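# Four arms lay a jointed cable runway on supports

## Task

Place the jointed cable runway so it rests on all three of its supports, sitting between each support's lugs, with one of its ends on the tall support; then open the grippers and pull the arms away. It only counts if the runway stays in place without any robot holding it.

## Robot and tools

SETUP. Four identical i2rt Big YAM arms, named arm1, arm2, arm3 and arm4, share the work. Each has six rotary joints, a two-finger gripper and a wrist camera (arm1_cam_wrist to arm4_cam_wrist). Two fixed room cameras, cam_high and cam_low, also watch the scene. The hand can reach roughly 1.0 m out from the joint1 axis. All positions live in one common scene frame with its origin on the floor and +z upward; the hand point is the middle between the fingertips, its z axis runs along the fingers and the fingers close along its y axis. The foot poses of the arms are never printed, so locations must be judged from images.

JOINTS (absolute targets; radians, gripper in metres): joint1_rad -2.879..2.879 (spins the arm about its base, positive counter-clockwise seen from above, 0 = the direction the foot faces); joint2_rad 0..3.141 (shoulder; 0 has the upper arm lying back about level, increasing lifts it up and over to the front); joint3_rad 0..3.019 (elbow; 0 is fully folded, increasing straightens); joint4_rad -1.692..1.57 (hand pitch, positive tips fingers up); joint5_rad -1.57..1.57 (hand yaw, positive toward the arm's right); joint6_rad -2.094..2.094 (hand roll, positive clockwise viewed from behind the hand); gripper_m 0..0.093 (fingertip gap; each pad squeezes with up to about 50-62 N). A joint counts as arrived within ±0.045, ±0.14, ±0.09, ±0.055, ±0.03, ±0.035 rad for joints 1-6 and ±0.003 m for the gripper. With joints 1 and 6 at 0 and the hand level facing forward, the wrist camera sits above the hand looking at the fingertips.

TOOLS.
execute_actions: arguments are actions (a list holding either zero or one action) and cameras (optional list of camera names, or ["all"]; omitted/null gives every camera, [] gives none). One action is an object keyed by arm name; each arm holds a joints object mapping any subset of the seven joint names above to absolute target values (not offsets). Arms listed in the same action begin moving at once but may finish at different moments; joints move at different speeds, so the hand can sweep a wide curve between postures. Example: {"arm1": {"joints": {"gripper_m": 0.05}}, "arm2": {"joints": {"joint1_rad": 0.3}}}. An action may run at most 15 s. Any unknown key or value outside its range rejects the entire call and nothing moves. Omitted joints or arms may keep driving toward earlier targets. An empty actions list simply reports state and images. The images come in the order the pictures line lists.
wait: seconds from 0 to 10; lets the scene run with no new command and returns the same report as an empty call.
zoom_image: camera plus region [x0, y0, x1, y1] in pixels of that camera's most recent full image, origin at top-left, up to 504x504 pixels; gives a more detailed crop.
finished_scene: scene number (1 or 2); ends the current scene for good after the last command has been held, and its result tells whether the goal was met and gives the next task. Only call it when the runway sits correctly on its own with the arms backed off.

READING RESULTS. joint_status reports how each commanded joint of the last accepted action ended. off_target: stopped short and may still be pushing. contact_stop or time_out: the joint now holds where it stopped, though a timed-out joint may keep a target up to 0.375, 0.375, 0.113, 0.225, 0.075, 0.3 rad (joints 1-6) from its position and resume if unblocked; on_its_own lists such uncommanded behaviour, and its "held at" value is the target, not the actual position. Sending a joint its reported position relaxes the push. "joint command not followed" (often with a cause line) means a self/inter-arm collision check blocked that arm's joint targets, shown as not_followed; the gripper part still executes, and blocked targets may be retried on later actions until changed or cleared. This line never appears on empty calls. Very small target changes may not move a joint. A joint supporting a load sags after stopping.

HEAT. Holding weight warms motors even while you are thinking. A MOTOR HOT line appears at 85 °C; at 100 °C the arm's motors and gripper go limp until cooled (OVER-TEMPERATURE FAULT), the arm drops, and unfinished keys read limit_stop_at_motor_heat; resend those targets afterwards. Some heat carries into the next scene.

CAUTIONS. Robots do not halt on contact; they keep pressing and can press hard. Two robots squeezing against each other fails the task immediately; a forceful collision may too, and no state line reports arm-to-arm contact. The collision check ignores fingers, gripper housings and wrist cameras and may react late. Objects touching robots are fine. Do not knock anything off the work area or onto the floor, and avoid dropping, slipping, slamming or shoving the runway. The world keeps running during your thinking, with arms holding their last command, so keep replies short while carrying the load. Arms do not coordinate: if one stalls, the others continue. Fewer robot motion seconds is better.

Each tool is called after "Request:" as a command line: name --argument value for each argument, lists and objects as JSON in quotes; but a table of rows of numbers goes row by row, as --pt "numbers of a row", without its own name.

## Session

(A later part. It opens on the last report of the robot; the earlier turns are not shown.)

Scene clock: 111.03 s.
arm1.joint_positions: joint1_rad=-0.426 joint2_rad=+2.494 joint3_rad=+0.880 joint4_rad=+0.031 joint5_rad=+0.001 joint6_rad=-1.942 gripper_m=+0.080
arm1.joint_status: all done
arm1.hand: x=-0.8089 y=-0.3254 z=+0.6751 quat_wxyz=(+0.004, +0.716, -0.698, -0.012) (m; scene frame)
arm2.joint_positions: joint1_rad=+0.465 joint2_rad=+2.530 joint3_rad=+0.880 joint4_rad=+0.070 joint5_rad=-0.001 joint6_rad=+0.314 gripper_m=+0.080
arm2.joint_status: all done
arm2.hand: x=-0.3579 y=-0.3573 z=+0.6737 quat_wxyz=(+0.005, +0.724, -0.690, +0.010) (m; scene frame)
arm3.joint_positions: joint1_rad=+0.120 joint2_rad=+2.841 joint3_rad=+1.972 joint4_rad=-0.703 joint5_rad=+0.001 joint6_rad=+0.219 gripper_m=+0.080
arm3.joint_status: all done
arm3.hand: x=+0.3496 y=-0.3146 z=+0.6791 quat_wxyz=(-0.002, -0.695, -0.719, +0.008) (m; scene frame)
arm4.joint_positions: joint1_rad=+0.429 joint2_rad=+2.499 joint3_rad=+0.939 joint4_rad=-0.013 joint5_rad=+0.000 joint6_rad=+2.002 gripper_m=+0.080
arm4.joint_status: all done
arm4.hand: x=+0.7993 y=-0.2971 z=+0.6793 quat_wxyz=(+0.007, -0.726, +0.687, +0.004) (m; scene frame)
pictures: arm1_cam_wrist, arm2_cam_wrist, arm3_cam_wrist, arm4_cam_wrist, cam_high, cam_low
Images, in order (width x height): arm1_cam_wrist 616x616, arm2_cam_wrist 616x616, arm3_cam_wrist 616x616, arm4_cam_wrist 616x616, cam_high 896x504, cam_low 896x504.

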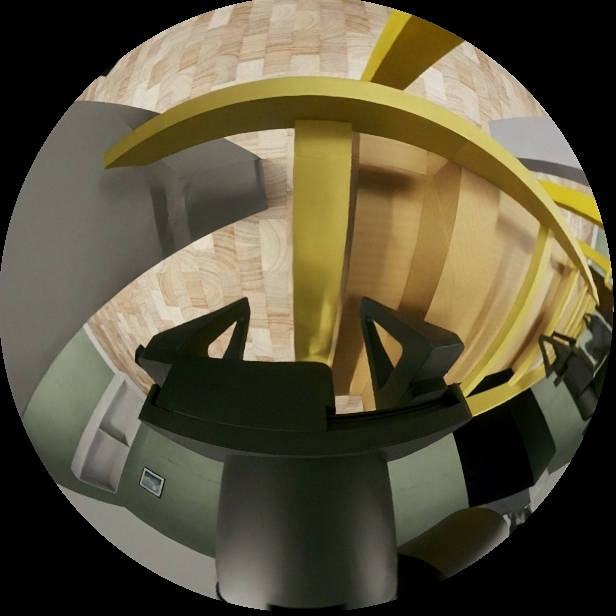

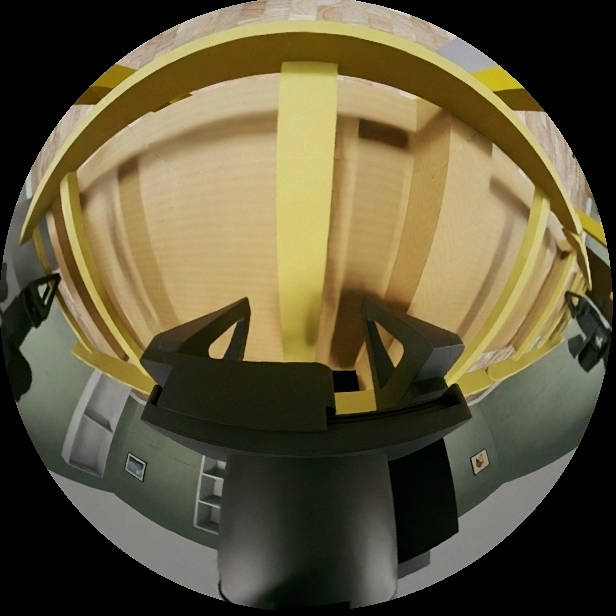

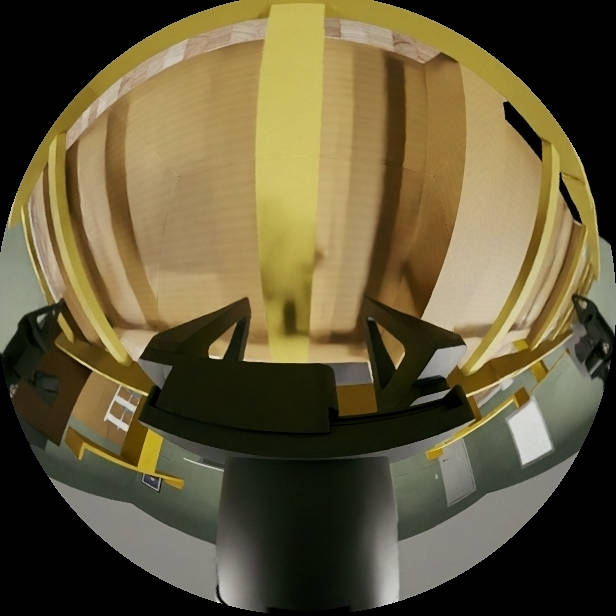

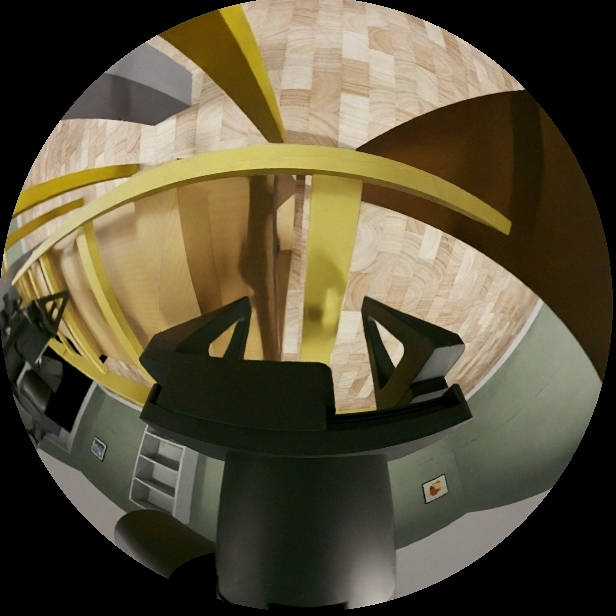

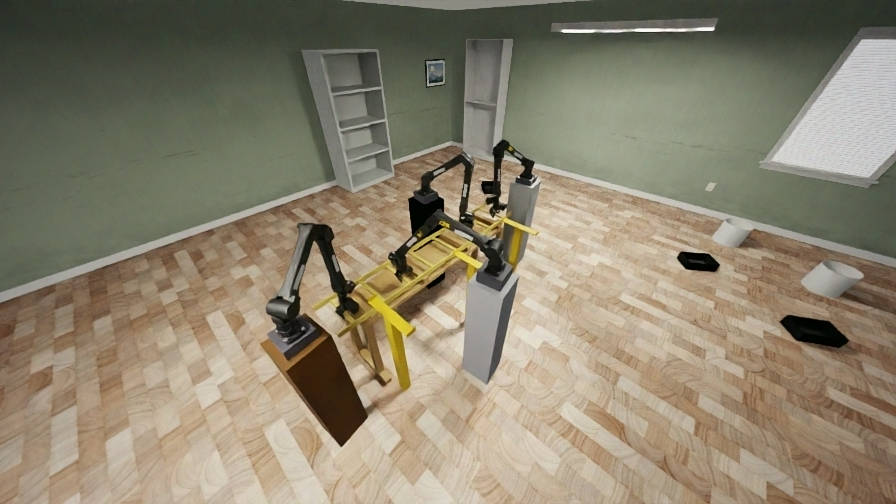

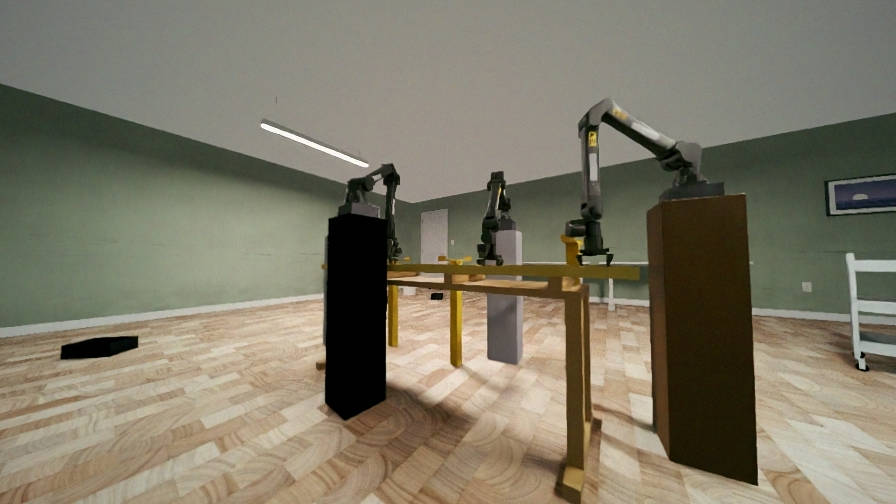

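Request:
execute_actions --actions '[{"arm1":{"joints":{"joint2_rad":2.578,"joint3_rad":0.945,"joint4_rad":0.095}},"arm2":{"joints":{"joint2_rad":2.612,"joint3_rad":0.949,"joint4_rad":0.113,"joint6_rad":0.34}},"arm3":{"joints":{"joint1_rad":0.15,"joint2_rad":2.896,"joint3_rad":2.035,"joint4_rad":-0.668}},"arm4":{"joints":{"joint2_rad":2.60,"joint3_rad":0.967,"joint4_rad":0.078,"joint6_rad":2.04}}}]'

Scene clock: 127.13 s.
arm1.joint_positions: joint1_rad=-0.426 joint2_rad=+2.573 joint3_rad=+0.947 joint4_rad=+0.089 joint5_rad=+0.001 joint6_rad=-1.942 gripper_m=+0.080
arm1.joint_status: all done
arm1.hand: x=-0.7913 y=-0.3316 z=+0.6476 quat_wxyz=(-0.005, +0.716, -0.698, +0.009) (m; scene frame)
arm2.joint_positions: joint1_rad=+0.465 joint2_rad=+2.593 joint3_rad=+0.951 joint4_rad=+0.105 joint5_rad=-0.001 joint6_rad=+0.330 gripper_m=+0.080
arm2.joint_status: all done
arm2.hand: x=-0.3660 y=-0.3360 z=+0.6511 quat_wxyz=(-0.005, +0.719, -0.695, -0.010) (m; scene frame)
arm3.joint_positions: joint1_rad=+0.143 joint2_rad=+2.879 joint3_rad=+1.997 joint4_rad=-0.679 joint5_rad=+0.001 joint6_rad=+0.219 gripper_m=+0.080
arm3.joint_status: all done
arm3.hand: x=+0.3636 y=-0.3111 z=+0.6611 quat_wxyz=(-0.006, -0.687, -0.727, +0.011) (m; scene frame)
arm4.joint_positions: joint1_rad=+0.429 joint2_rad=+2.594 joint3_rad=+0.966 joint4_rad=+0.065 joint5_rad=-0.002 joint6_rad=+2.024 gripper_m=+0.080
arm4.joint_status: all done
arm4.hand: x=+0.8070 y=-0.2929 z=+0.6467 quat_wxyz=(+0.002, -0.719, +0.695, +0.005) (m; scene frame)
pictures: arm1_cam_wrist, arm2_cam_wrist, arm3_cam_wrist, arm4_cam_wrist, cam_high, cam_low
Images, in order (width x height): arm1_cam_wrist 616x616, arm2_cam_wrist 616x616, arm3_cam_wrist 616x616, arm4_cam_wrist 616x616, cam_high 896x504, cam_low 896x504.

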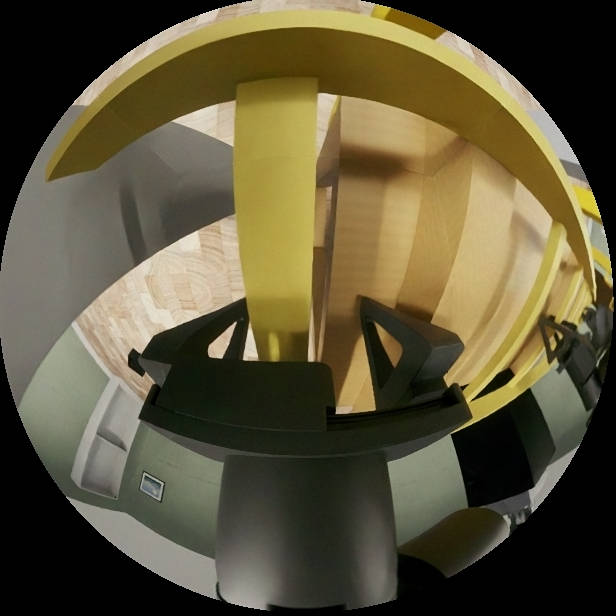

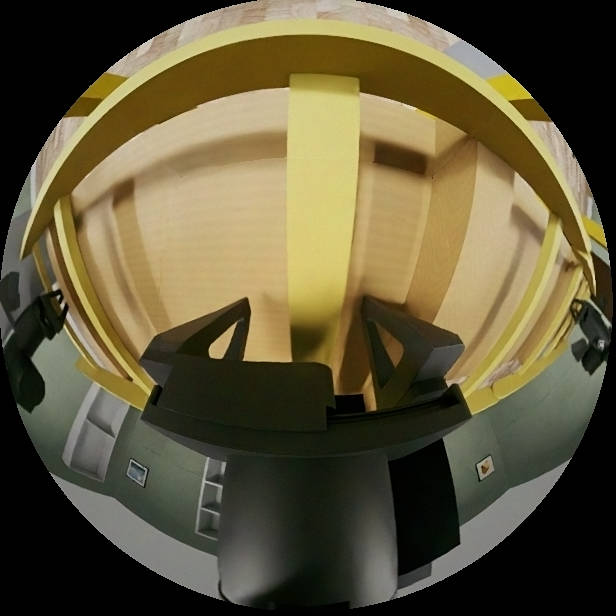

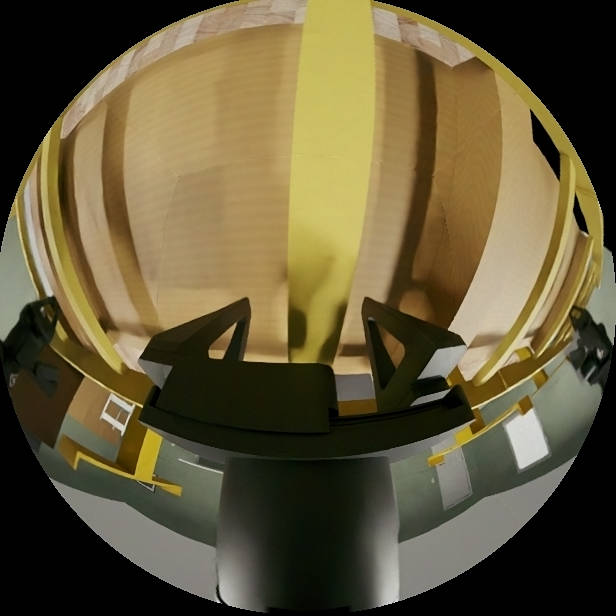

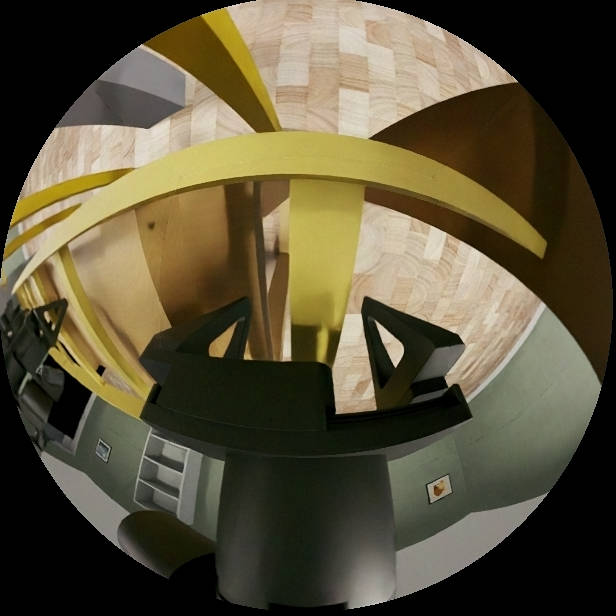

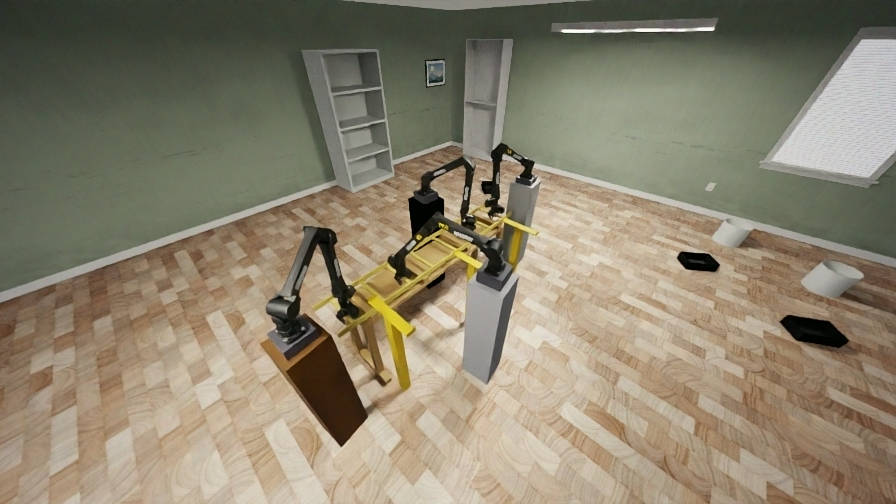

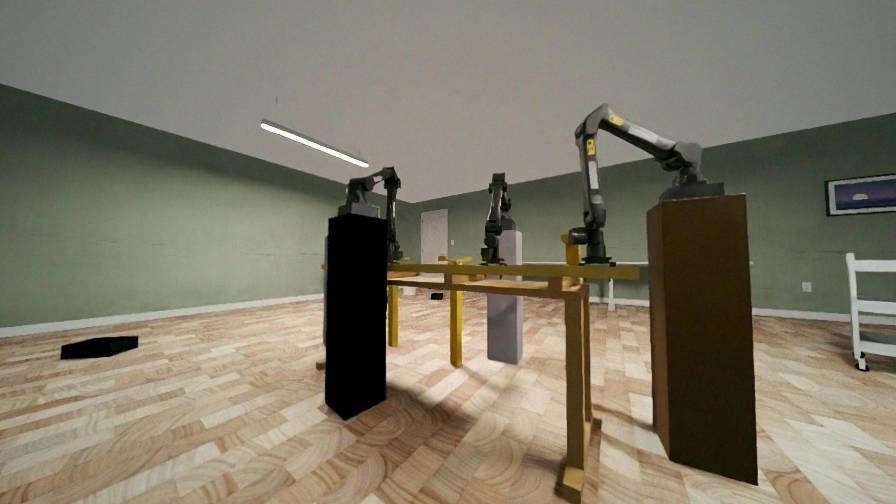

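Request:
execute_actions --actions '[{"arm1":{"joints":{"joint3_rad":0.912,"joint4_rad":0.128}},"arm2":{"joints":{"joint1_rad":0.43}},"arm3":{"joints":{"joint1_rad":0.12,"joint2_rad":2.925,"joint4_rad":-0.64}},"arm4":{"joints":{"joint3_rad":0.935,"joint4_rad":0.104}}}]' --cameras '["arm1_cam_wrist","arm2_cam_wrist","arm3_cam_wrist","arm4_cam_wrist"]'

Scene clock: 133.00 s.
arm1.joint_positions: joint1_rad=-0.426 joint2_rad=+2.573 joint3_rad=+0.920 joint4_rad=+0.117 joint5_rad=+0.001 joint6_rad=-1.942 gripper_m=+0.080
arm1.joint_status: all done
arm1.hand: x=-0.8003 y=-0.3284 z=+0.6484 quat_wxyz=(-0.006, +0.716, -0.698, +0.010) (m; scene frame)
arm2.joint_positions: joint1_rad=+0.436 joint2_rad=+2.593 joint3_rad=+0.951 joint4_rad=+0.105 joint5_rad=-0.001 joint6_rad=+0.330 gripper_m=+0.080
arm2.joint_status: all done
arm2.hand: x=-0.3561 y=-0.3324 z=+0.6511 quat_wxyz=(-0.005, +0.708, -0.706, -0.009) (m; scene frame)
arm3.joint_positions: joint1_rad=+0.130 joint2_rad=+2.905 joint3_rad=+1.998 joint4_rad=-0.652 joint5_rad=+0.000 joint6_rad=+0.220 gripper_m=+0.080
arm3.joint_status: all done
arm3.hand: x=+0.3543 y=-0.3074 z=+0.6448 quat_wxyz=(-0.007, -0.692, -0.722, +0.010) (m; scene frame)
arm4.joint_positions: joint1_rad=+0.429 joint2_rad=+2.594 joint3_rad=+0.938 joint4_rad=+0.089 joint5_rad=-0.002 joint6_rad=+2.024 gripper_m=+0.080
arm4.joint_status: all done
arm4.hand: x=+0.8172 y=-0.2875 z=+0.6475 quat_wxyz=(+0.004, -0.719, +0.695, +0.004) (m; scene frame)
pictures: arm1_cam_wrist, arm2_cam_wrist, arm3_cam_wrist, arm4_cam_wrist
Images, in order (width x height): arm1_cam_wrist 616x616, arm2_cam_wrist 616x616, arm3_cam_wrist 616x616, arm4_cam_wrist 616x616.

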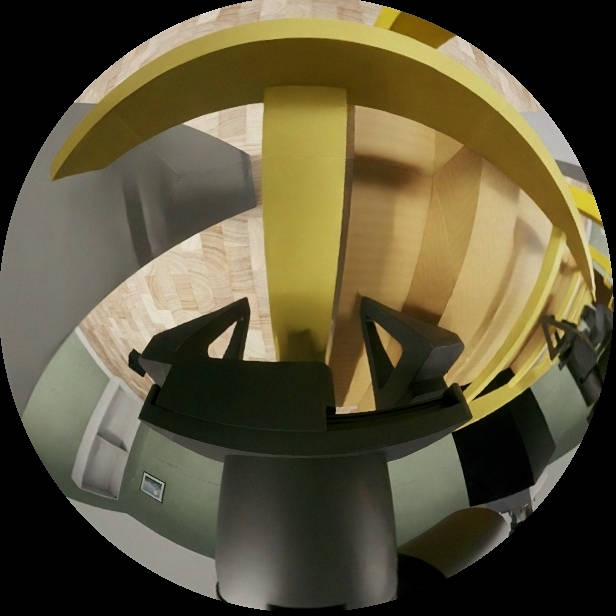

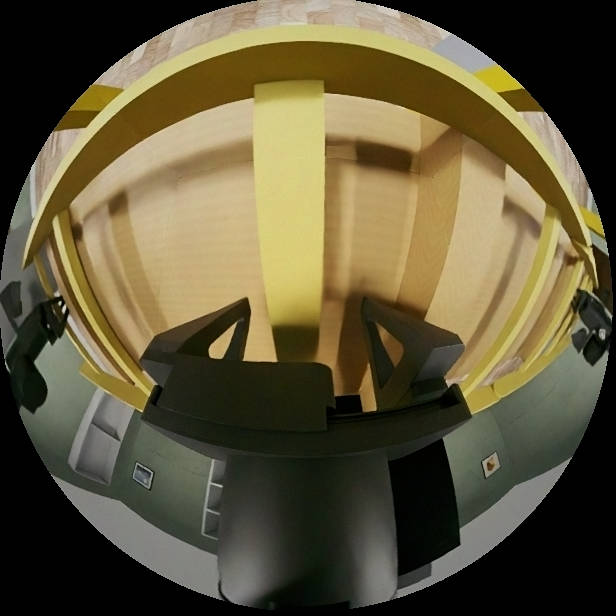

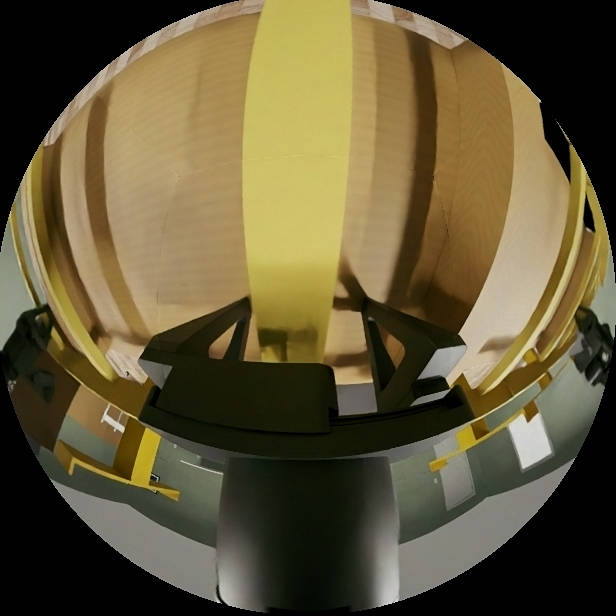

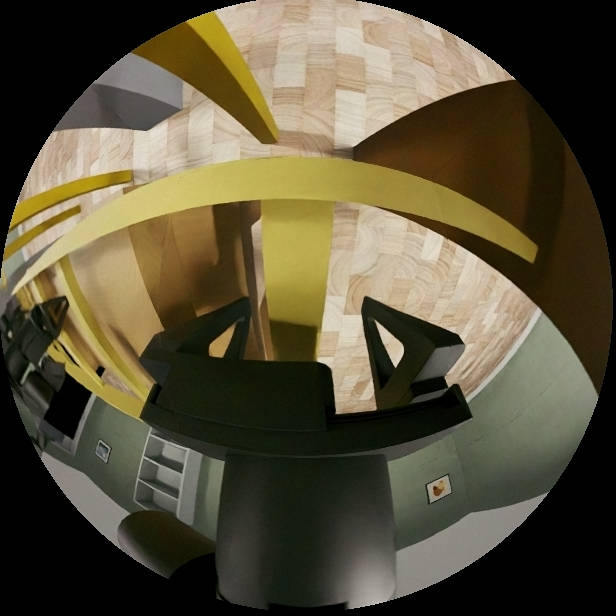

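Request:
execute_actions --actions '[{"arm1":{"joints":{"gripper_m":0.0}},"arm2":{"joints":{"joint1_rad":0.46,"gripper_m":0.0}},"arm3":{"joints":{"joint1_rad":0.15,"gripper_m":0.0}},"arm4":{"joints":{"joint3_rad":0.955,"gripper_m":0.0}}}]'

Scene clock: 137.53 s.
arm1.joint_positions: joint1_rad=-0.427 joint2_rad=+2.574 joint3_rad=+0.917 joint4_rad=+0.119 joint5_rad=+0.004 joint6_rad=-1.927 gripper_m=+0.023
arm1.joint_status: gripper_m off_target (ended at +0.023, target +0.000)
arm1.hand: x=-0.8030 y=-0.3282 z=+0.6481 quat_wxyz=(-0.004, +0.710, -0.704, +0.009) (m; scene frame)
arm2.joint_positions: joint1_rad=+0.452 joint2_rad=+2.593 joint3_rad=+0.953 joint4_rad=+0.107 joint5_rad=-0.001 joint6_rad=+0.336 gripper_m=+0.023
arm2.joint_status: gripper_m off_target (ended at +0.023, target +0.000); the others done
arm2.hand: x=-0.3619 y=-0.3330 z=+0.6510 quat_wxyz=(-0.005, +0.712, -0.702, -0.011) (m; scene frame)
arm3.joint_positions: joint1_rad=+0.141 joint2_rad=+2.906 joint3_rad=+1.999 joint4_rad=-0.647 joint5_rad=+0.000 joint6_rad=+0.267 gripper_m=+0.021
arm3.joint_status: gripper_m off_target (ended at +0.021, target +0.000); the others done
arm3.hand: x=+0.3613 y=-0.3069 z=+0.6446 quat_wxyz=(-0.010, -0.705, -0.709, +0.011) (m; scene frame)
arm4.joint_positions: joint1_rad=+0.429 joint2_rad=+2.594 joint3_rad=+0.949 joint4_rad=+0.090 joint5_rad=-0.002 joint6_rad=+2.053 gripper_m=+0.023
arm4.joint_status: gripper_m off_target (ended at +0.023, target +0.000); the others done
arm4.hand: x=+0.8108 y=-0.2910 z=+0.6472 quat_wxyz=(-0.002, -0.709, +0.706, +0.006) (m; scene frame)
pictures: arm1_cam_wrist, arm2_cam_wrist, arm3_cam_wrist, arm4_cam_wrist, cam_high, cam_low
Images, in order (width x height): arm1_cam_wrist 616x616, arm2_cam_wrist 616x616, arm3_cam_wrist 616x616, arm4_cam_wrist 616x616, cam_high 896x504, cam_low 896x504.

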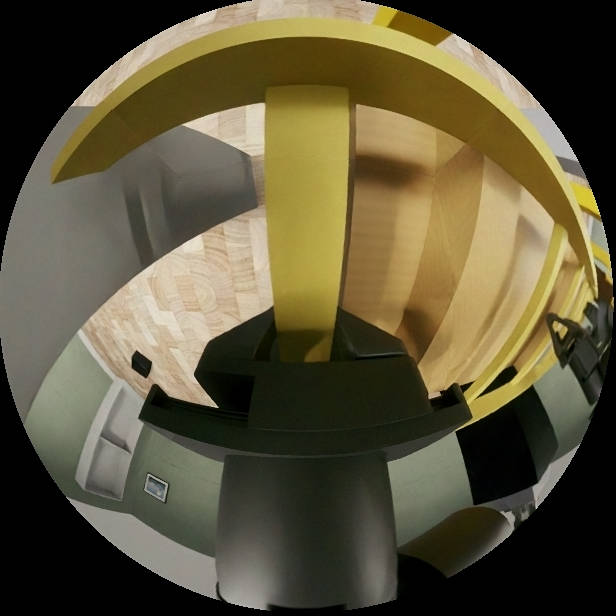

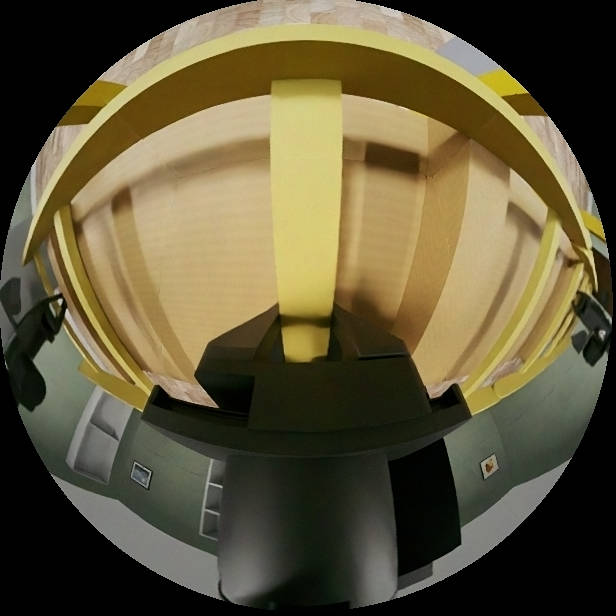

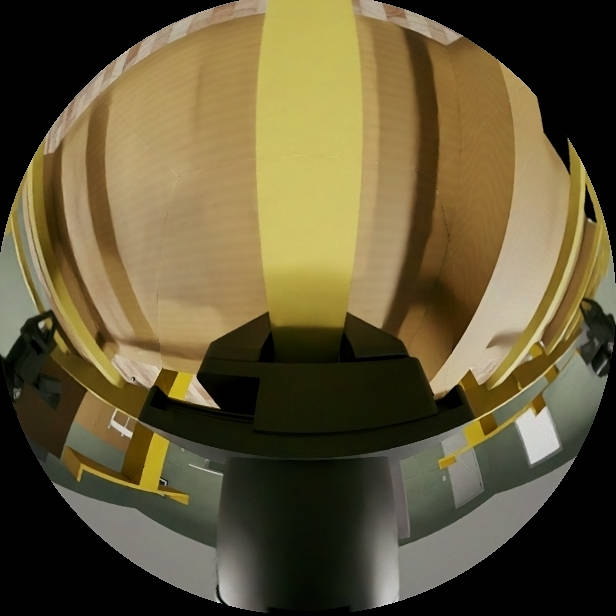

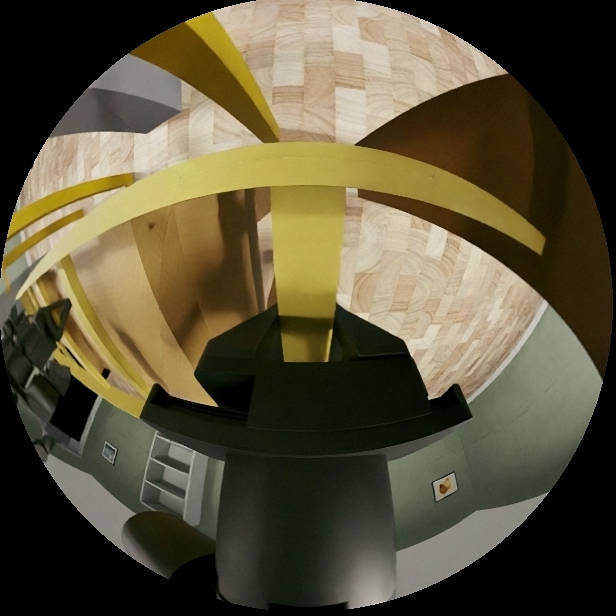

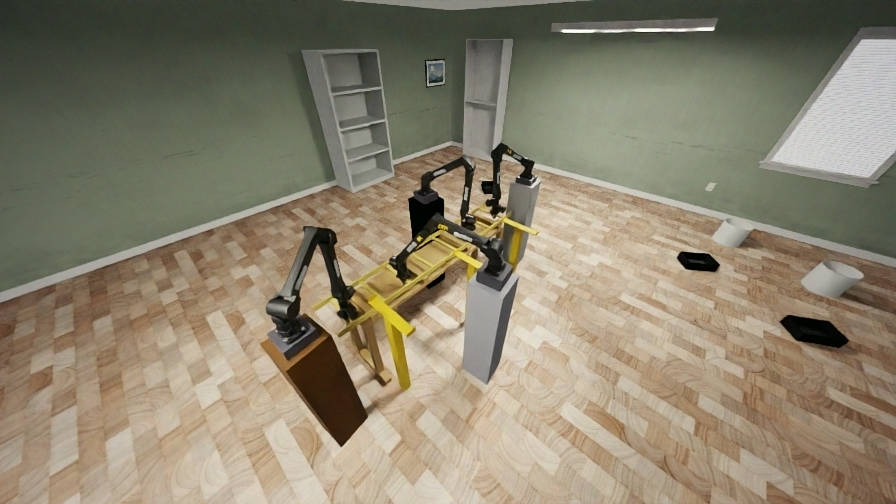

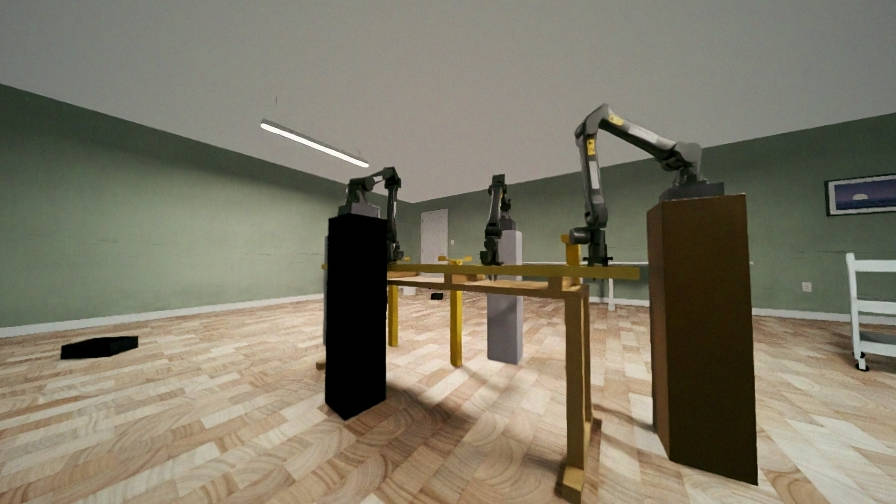

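Request:
execute_actions --actions '[{"arm1":{"joints":{"joint2_rad":2.365,"joint3_rad":0.817,"joint4_rad":-0.005}},"arm2":{"joints":{"joint2_rad":2.388,"joint3_rad":0.865,"joint4_rad":-0.045}},"arm3":{"joints":{"joint2_rad":2.74,"joint3_rad":1.915,"joint4_rad":-0.711}},"arm4":{"joints":{"joint2_rad":2.388,"joint3_rad":0.847,"joint4_rad":-0.025}}}]'

Scene clock: 150.77 s.
arm1.joint_positions: joint1_rad=-0.427 joint2_rad=+2.381 joint3_rad=+0.825 joint4_rad=-0.003 joint5_rad=-0.003 joint6_rad=-1.932 gripper_m=+0.023
arm1.joint_status: all done
arm1.hand: x=-0.8026 y=-0.3273 z=+0.7121 quat_wxyz=(-0.003, +0.712, -0.702, -0.002) (m; scene frame)
arm2.joint_positions: joint1_rad=+0.448 joint2_rad=+2.501 joint3_rad=+0.925 joint4_rad=+0.016 joint5_rad=+0.003 joint6_rad=+0.329 gripper_m=+0.023
arm2.joint_status: joint4_rad time_out (moved -0.091 of -0.152); the others done
arm2.on_its_own: joint4_rad reads +0.016 and still pushes toward -0.045 since a time_out
arm2.hand: x=-0.3613 y=-0.3283 z=+0.6823 quat_wxyz=(-0.002, +0.713, -0.701, +0.002) (m; scene frame)
arm3.joint_positions: joint1_rad=+0.141 joint2_rad=+2.830 joint3_rad=+1.925 joint4_rad=-0.678 joint5_rad=-0.021 joint6_rad=+0.265 gripper_m=+0.021
arm3.joint_status: all done
arm3.hand: x=+0.3624 y=-0.2963 z=+0.6739 quat_wxyz=(-0.002, -0.704, -0.710, -0.005) (m; scene frame)
arm4.joint_positions: joint1_rad=+0.411 joint2_rad=+2.427 joint3_rad=+0.861 joint4_rad=-0.018 joint5_rad=+0.022 joint6_rad=+2.037 gripper_m=+0.023
arm4.joint_status: all done
arm4.hand: x=+0.8107 y=-0.2802 z=+0.7040 quat_wxyz=(+0.016, -0.708, +0.706, +0.013) (m; scene frame)
pictures: arm1_cam_wrist, arm2_cam_wrist, arm3_cam_wrist, arm4_cam_wrist, cam_high, cam_low
Images, in order (width x height): arm1_cam_wrist 616x616, arm2_cam_wrist 616x616, arm3_cam_wrist 616x616, arm4_cam_wrist 616x616, cam_high 896x504, cam_low 896x504.

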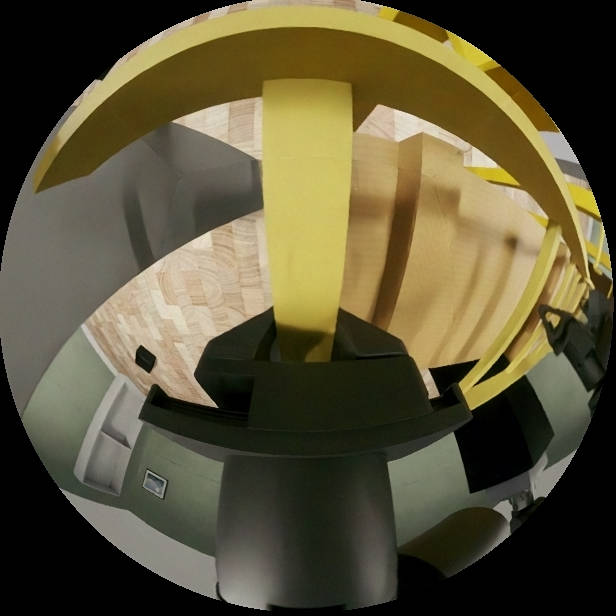

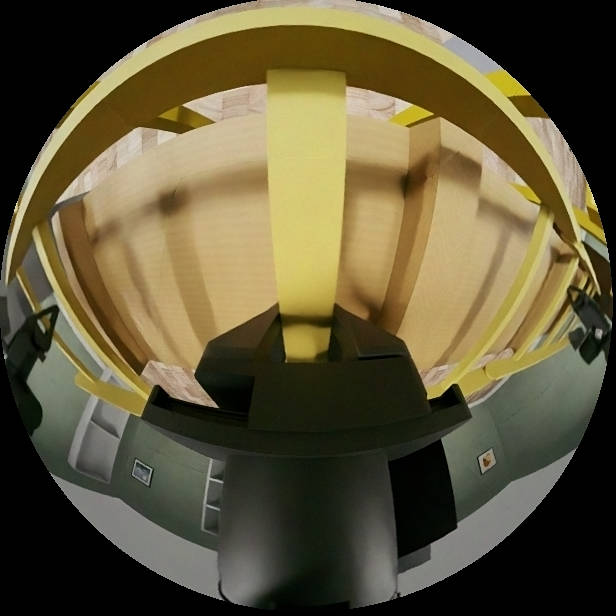

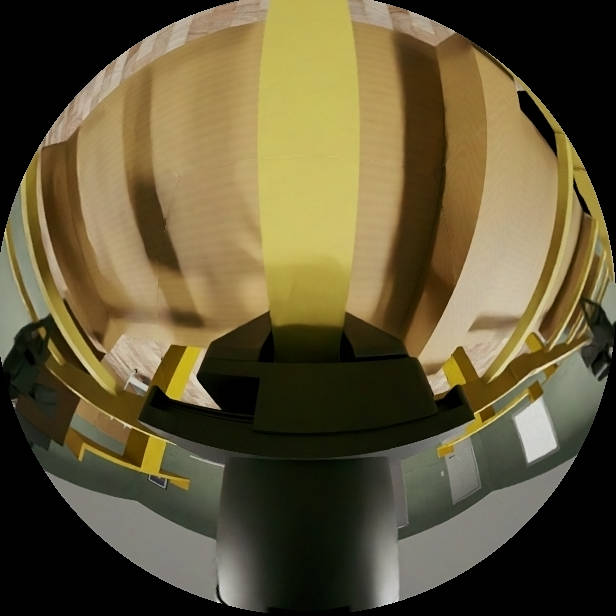

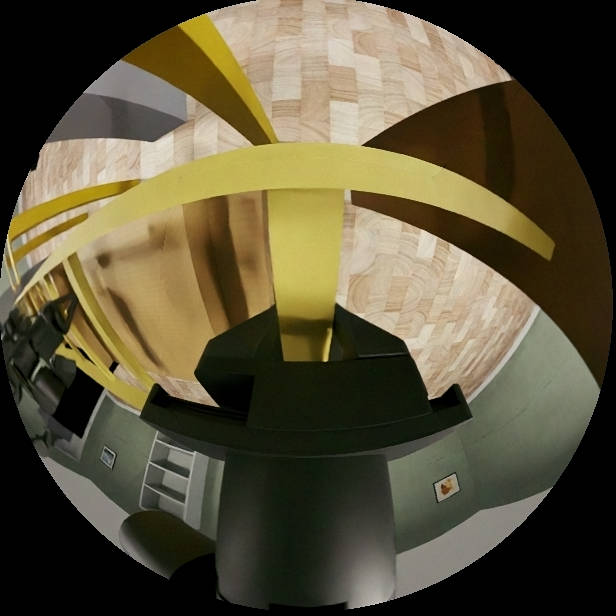

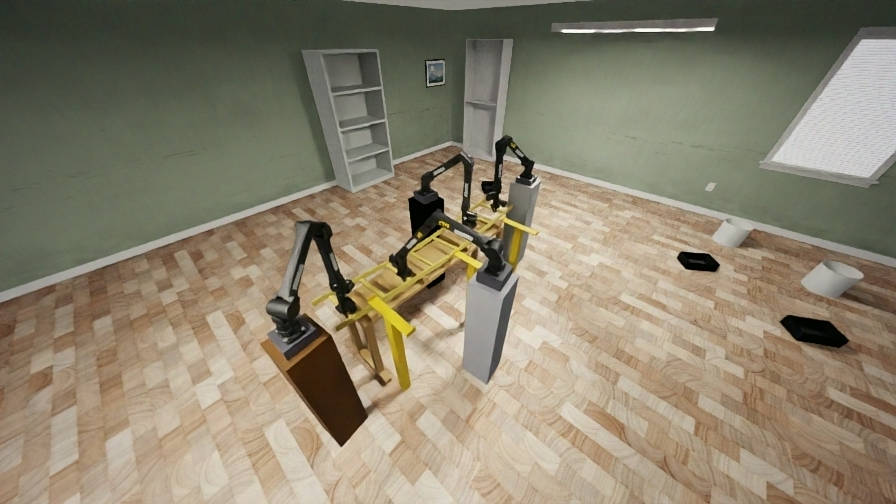

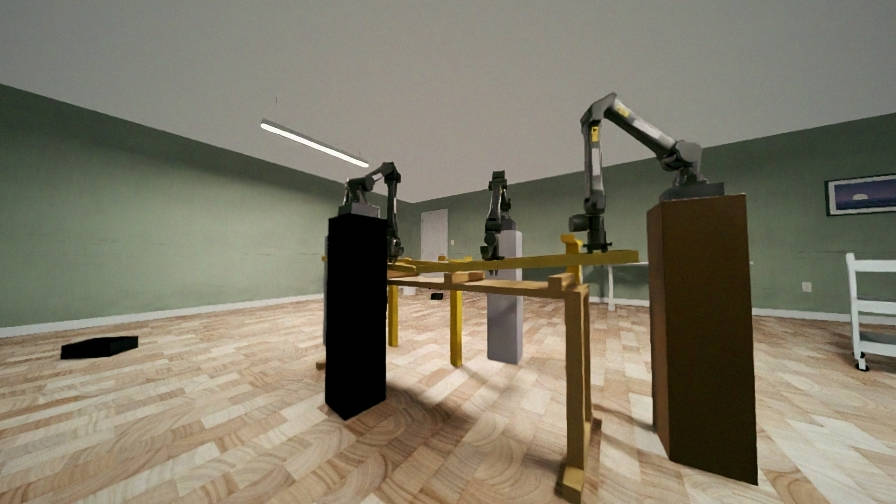

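Request:
execute_actions --actions '[{"arm1":{"joints":{"joint1_rad":-0.433,"joint2_rad":2.22,"joint3_rad":0.776,"joint4_rad":-0.095}},"arm2":{"joints":{"joint2_rad":2.14,"joint3_rad":0.814,"joint4_rad":-0.125}},"arm3":{"joints":{"joint1_rad":0.12,"joint2_rad":2.52,"joint3_rad":1.87,"joint4_rad":-0.756,"joint5_rad":-0.08,"joint6_rad":0.24}},"arm4":{"joints":{"joint1_rad":0.41,"joint2_rad":2.07,"joint3_rad":0.83,"joint4_rad":-0.37,"joint5_rad":-0.04,"joint6_rad":2.035}}}]' --cameras '["cam_low","cam_high","arm3_cam_wrist"]'

Scene clock: 164.70 s.
arm1.joint_positions: joint1_rad=-0.436 joint2_rad=+2.227 joint3_rad=+0.768 joint4_rad=-0.098 joint5_rad=-0.008 joint6_rad=-1.935 gripper_m=+0.023
arm1.joint_status: all done
arm1.hand: x=-0.8020 y=-0.3303 z=+0.7613 quat_wxyz=(-0.005, +0.710, -0.704, -0.002) (m; scene frame)
arm2.joint_positions: joint1_rad=+0.451 joint2_rad=+2.297 joint3_rad=+0.822 joint4_rad=-0.093 joint5_rad=+0.011 joint6_rad=+0.337 gripper_m=+0.023
arm2.joint_status: joint2_rad time_out (moved -0.204 of -0.361); the others done
arm2.on_its_own: joint2_rad reads +2.297 and still pushes toward +2.140 since a time_out
arm2.hand: x=-0.3598 y=-0.3324 z=+0.7504 quat_wxyz=(-0.004, +0.711, -0.703, +0.007) (m; scene frame)
arm3.joint_positions: joint1_rad=+0.125 joint2_rad=+2.641 joint3_rad=+1.832 joint4_rad=-0.765 joint5_rad=-0.078 joint6_rad=+0.259 gripper_m=+0.021
arm3.joint_status: all done
arm3.hand: x=+0.3662 y=-0.3083 z=+0.7695 quat_wxyz=(-0.021, -0.707, -0.706, -0.027) (m; scene frame)
arm4.joint_positions: joint1_rad=+0.420 joint2_rad=+2.105 joint3_rad=+0.810 joint4_rad=-0.358 joint5_rad=-0.037 joint6_rad=+2.053 gripper_m=+0.023
arm4.joint_status: all done
arm4.hand: x=+0.8112 y=-0.2965 z=+0.8138 quat_wxyz=(+0.040, -0.704, +0.708, -0.025) (m; scene frame)
pictures: arm3_cam_wrist, cam_high, cam_low
Images, in order (width x height): arm3_cam_wrist 616x616, cam_high 896x504, cam_low 896x504.

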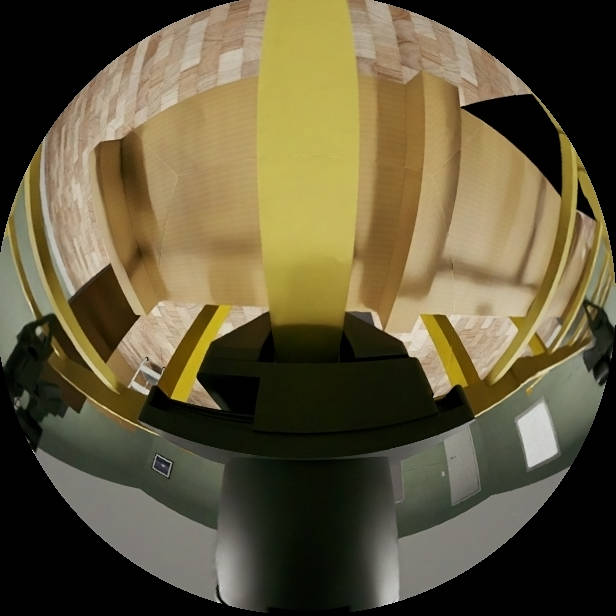

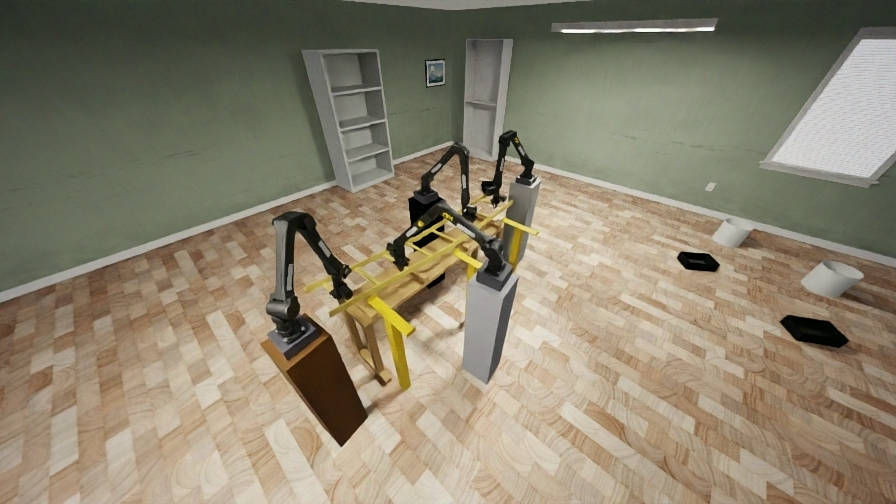

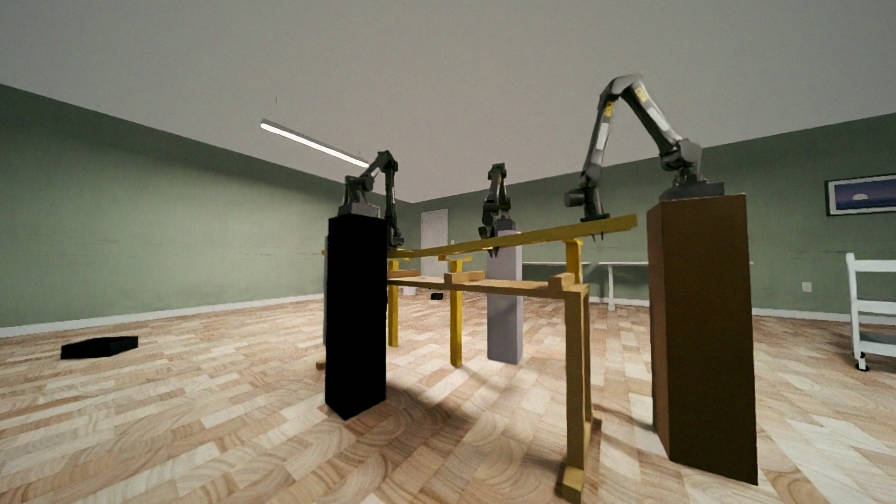

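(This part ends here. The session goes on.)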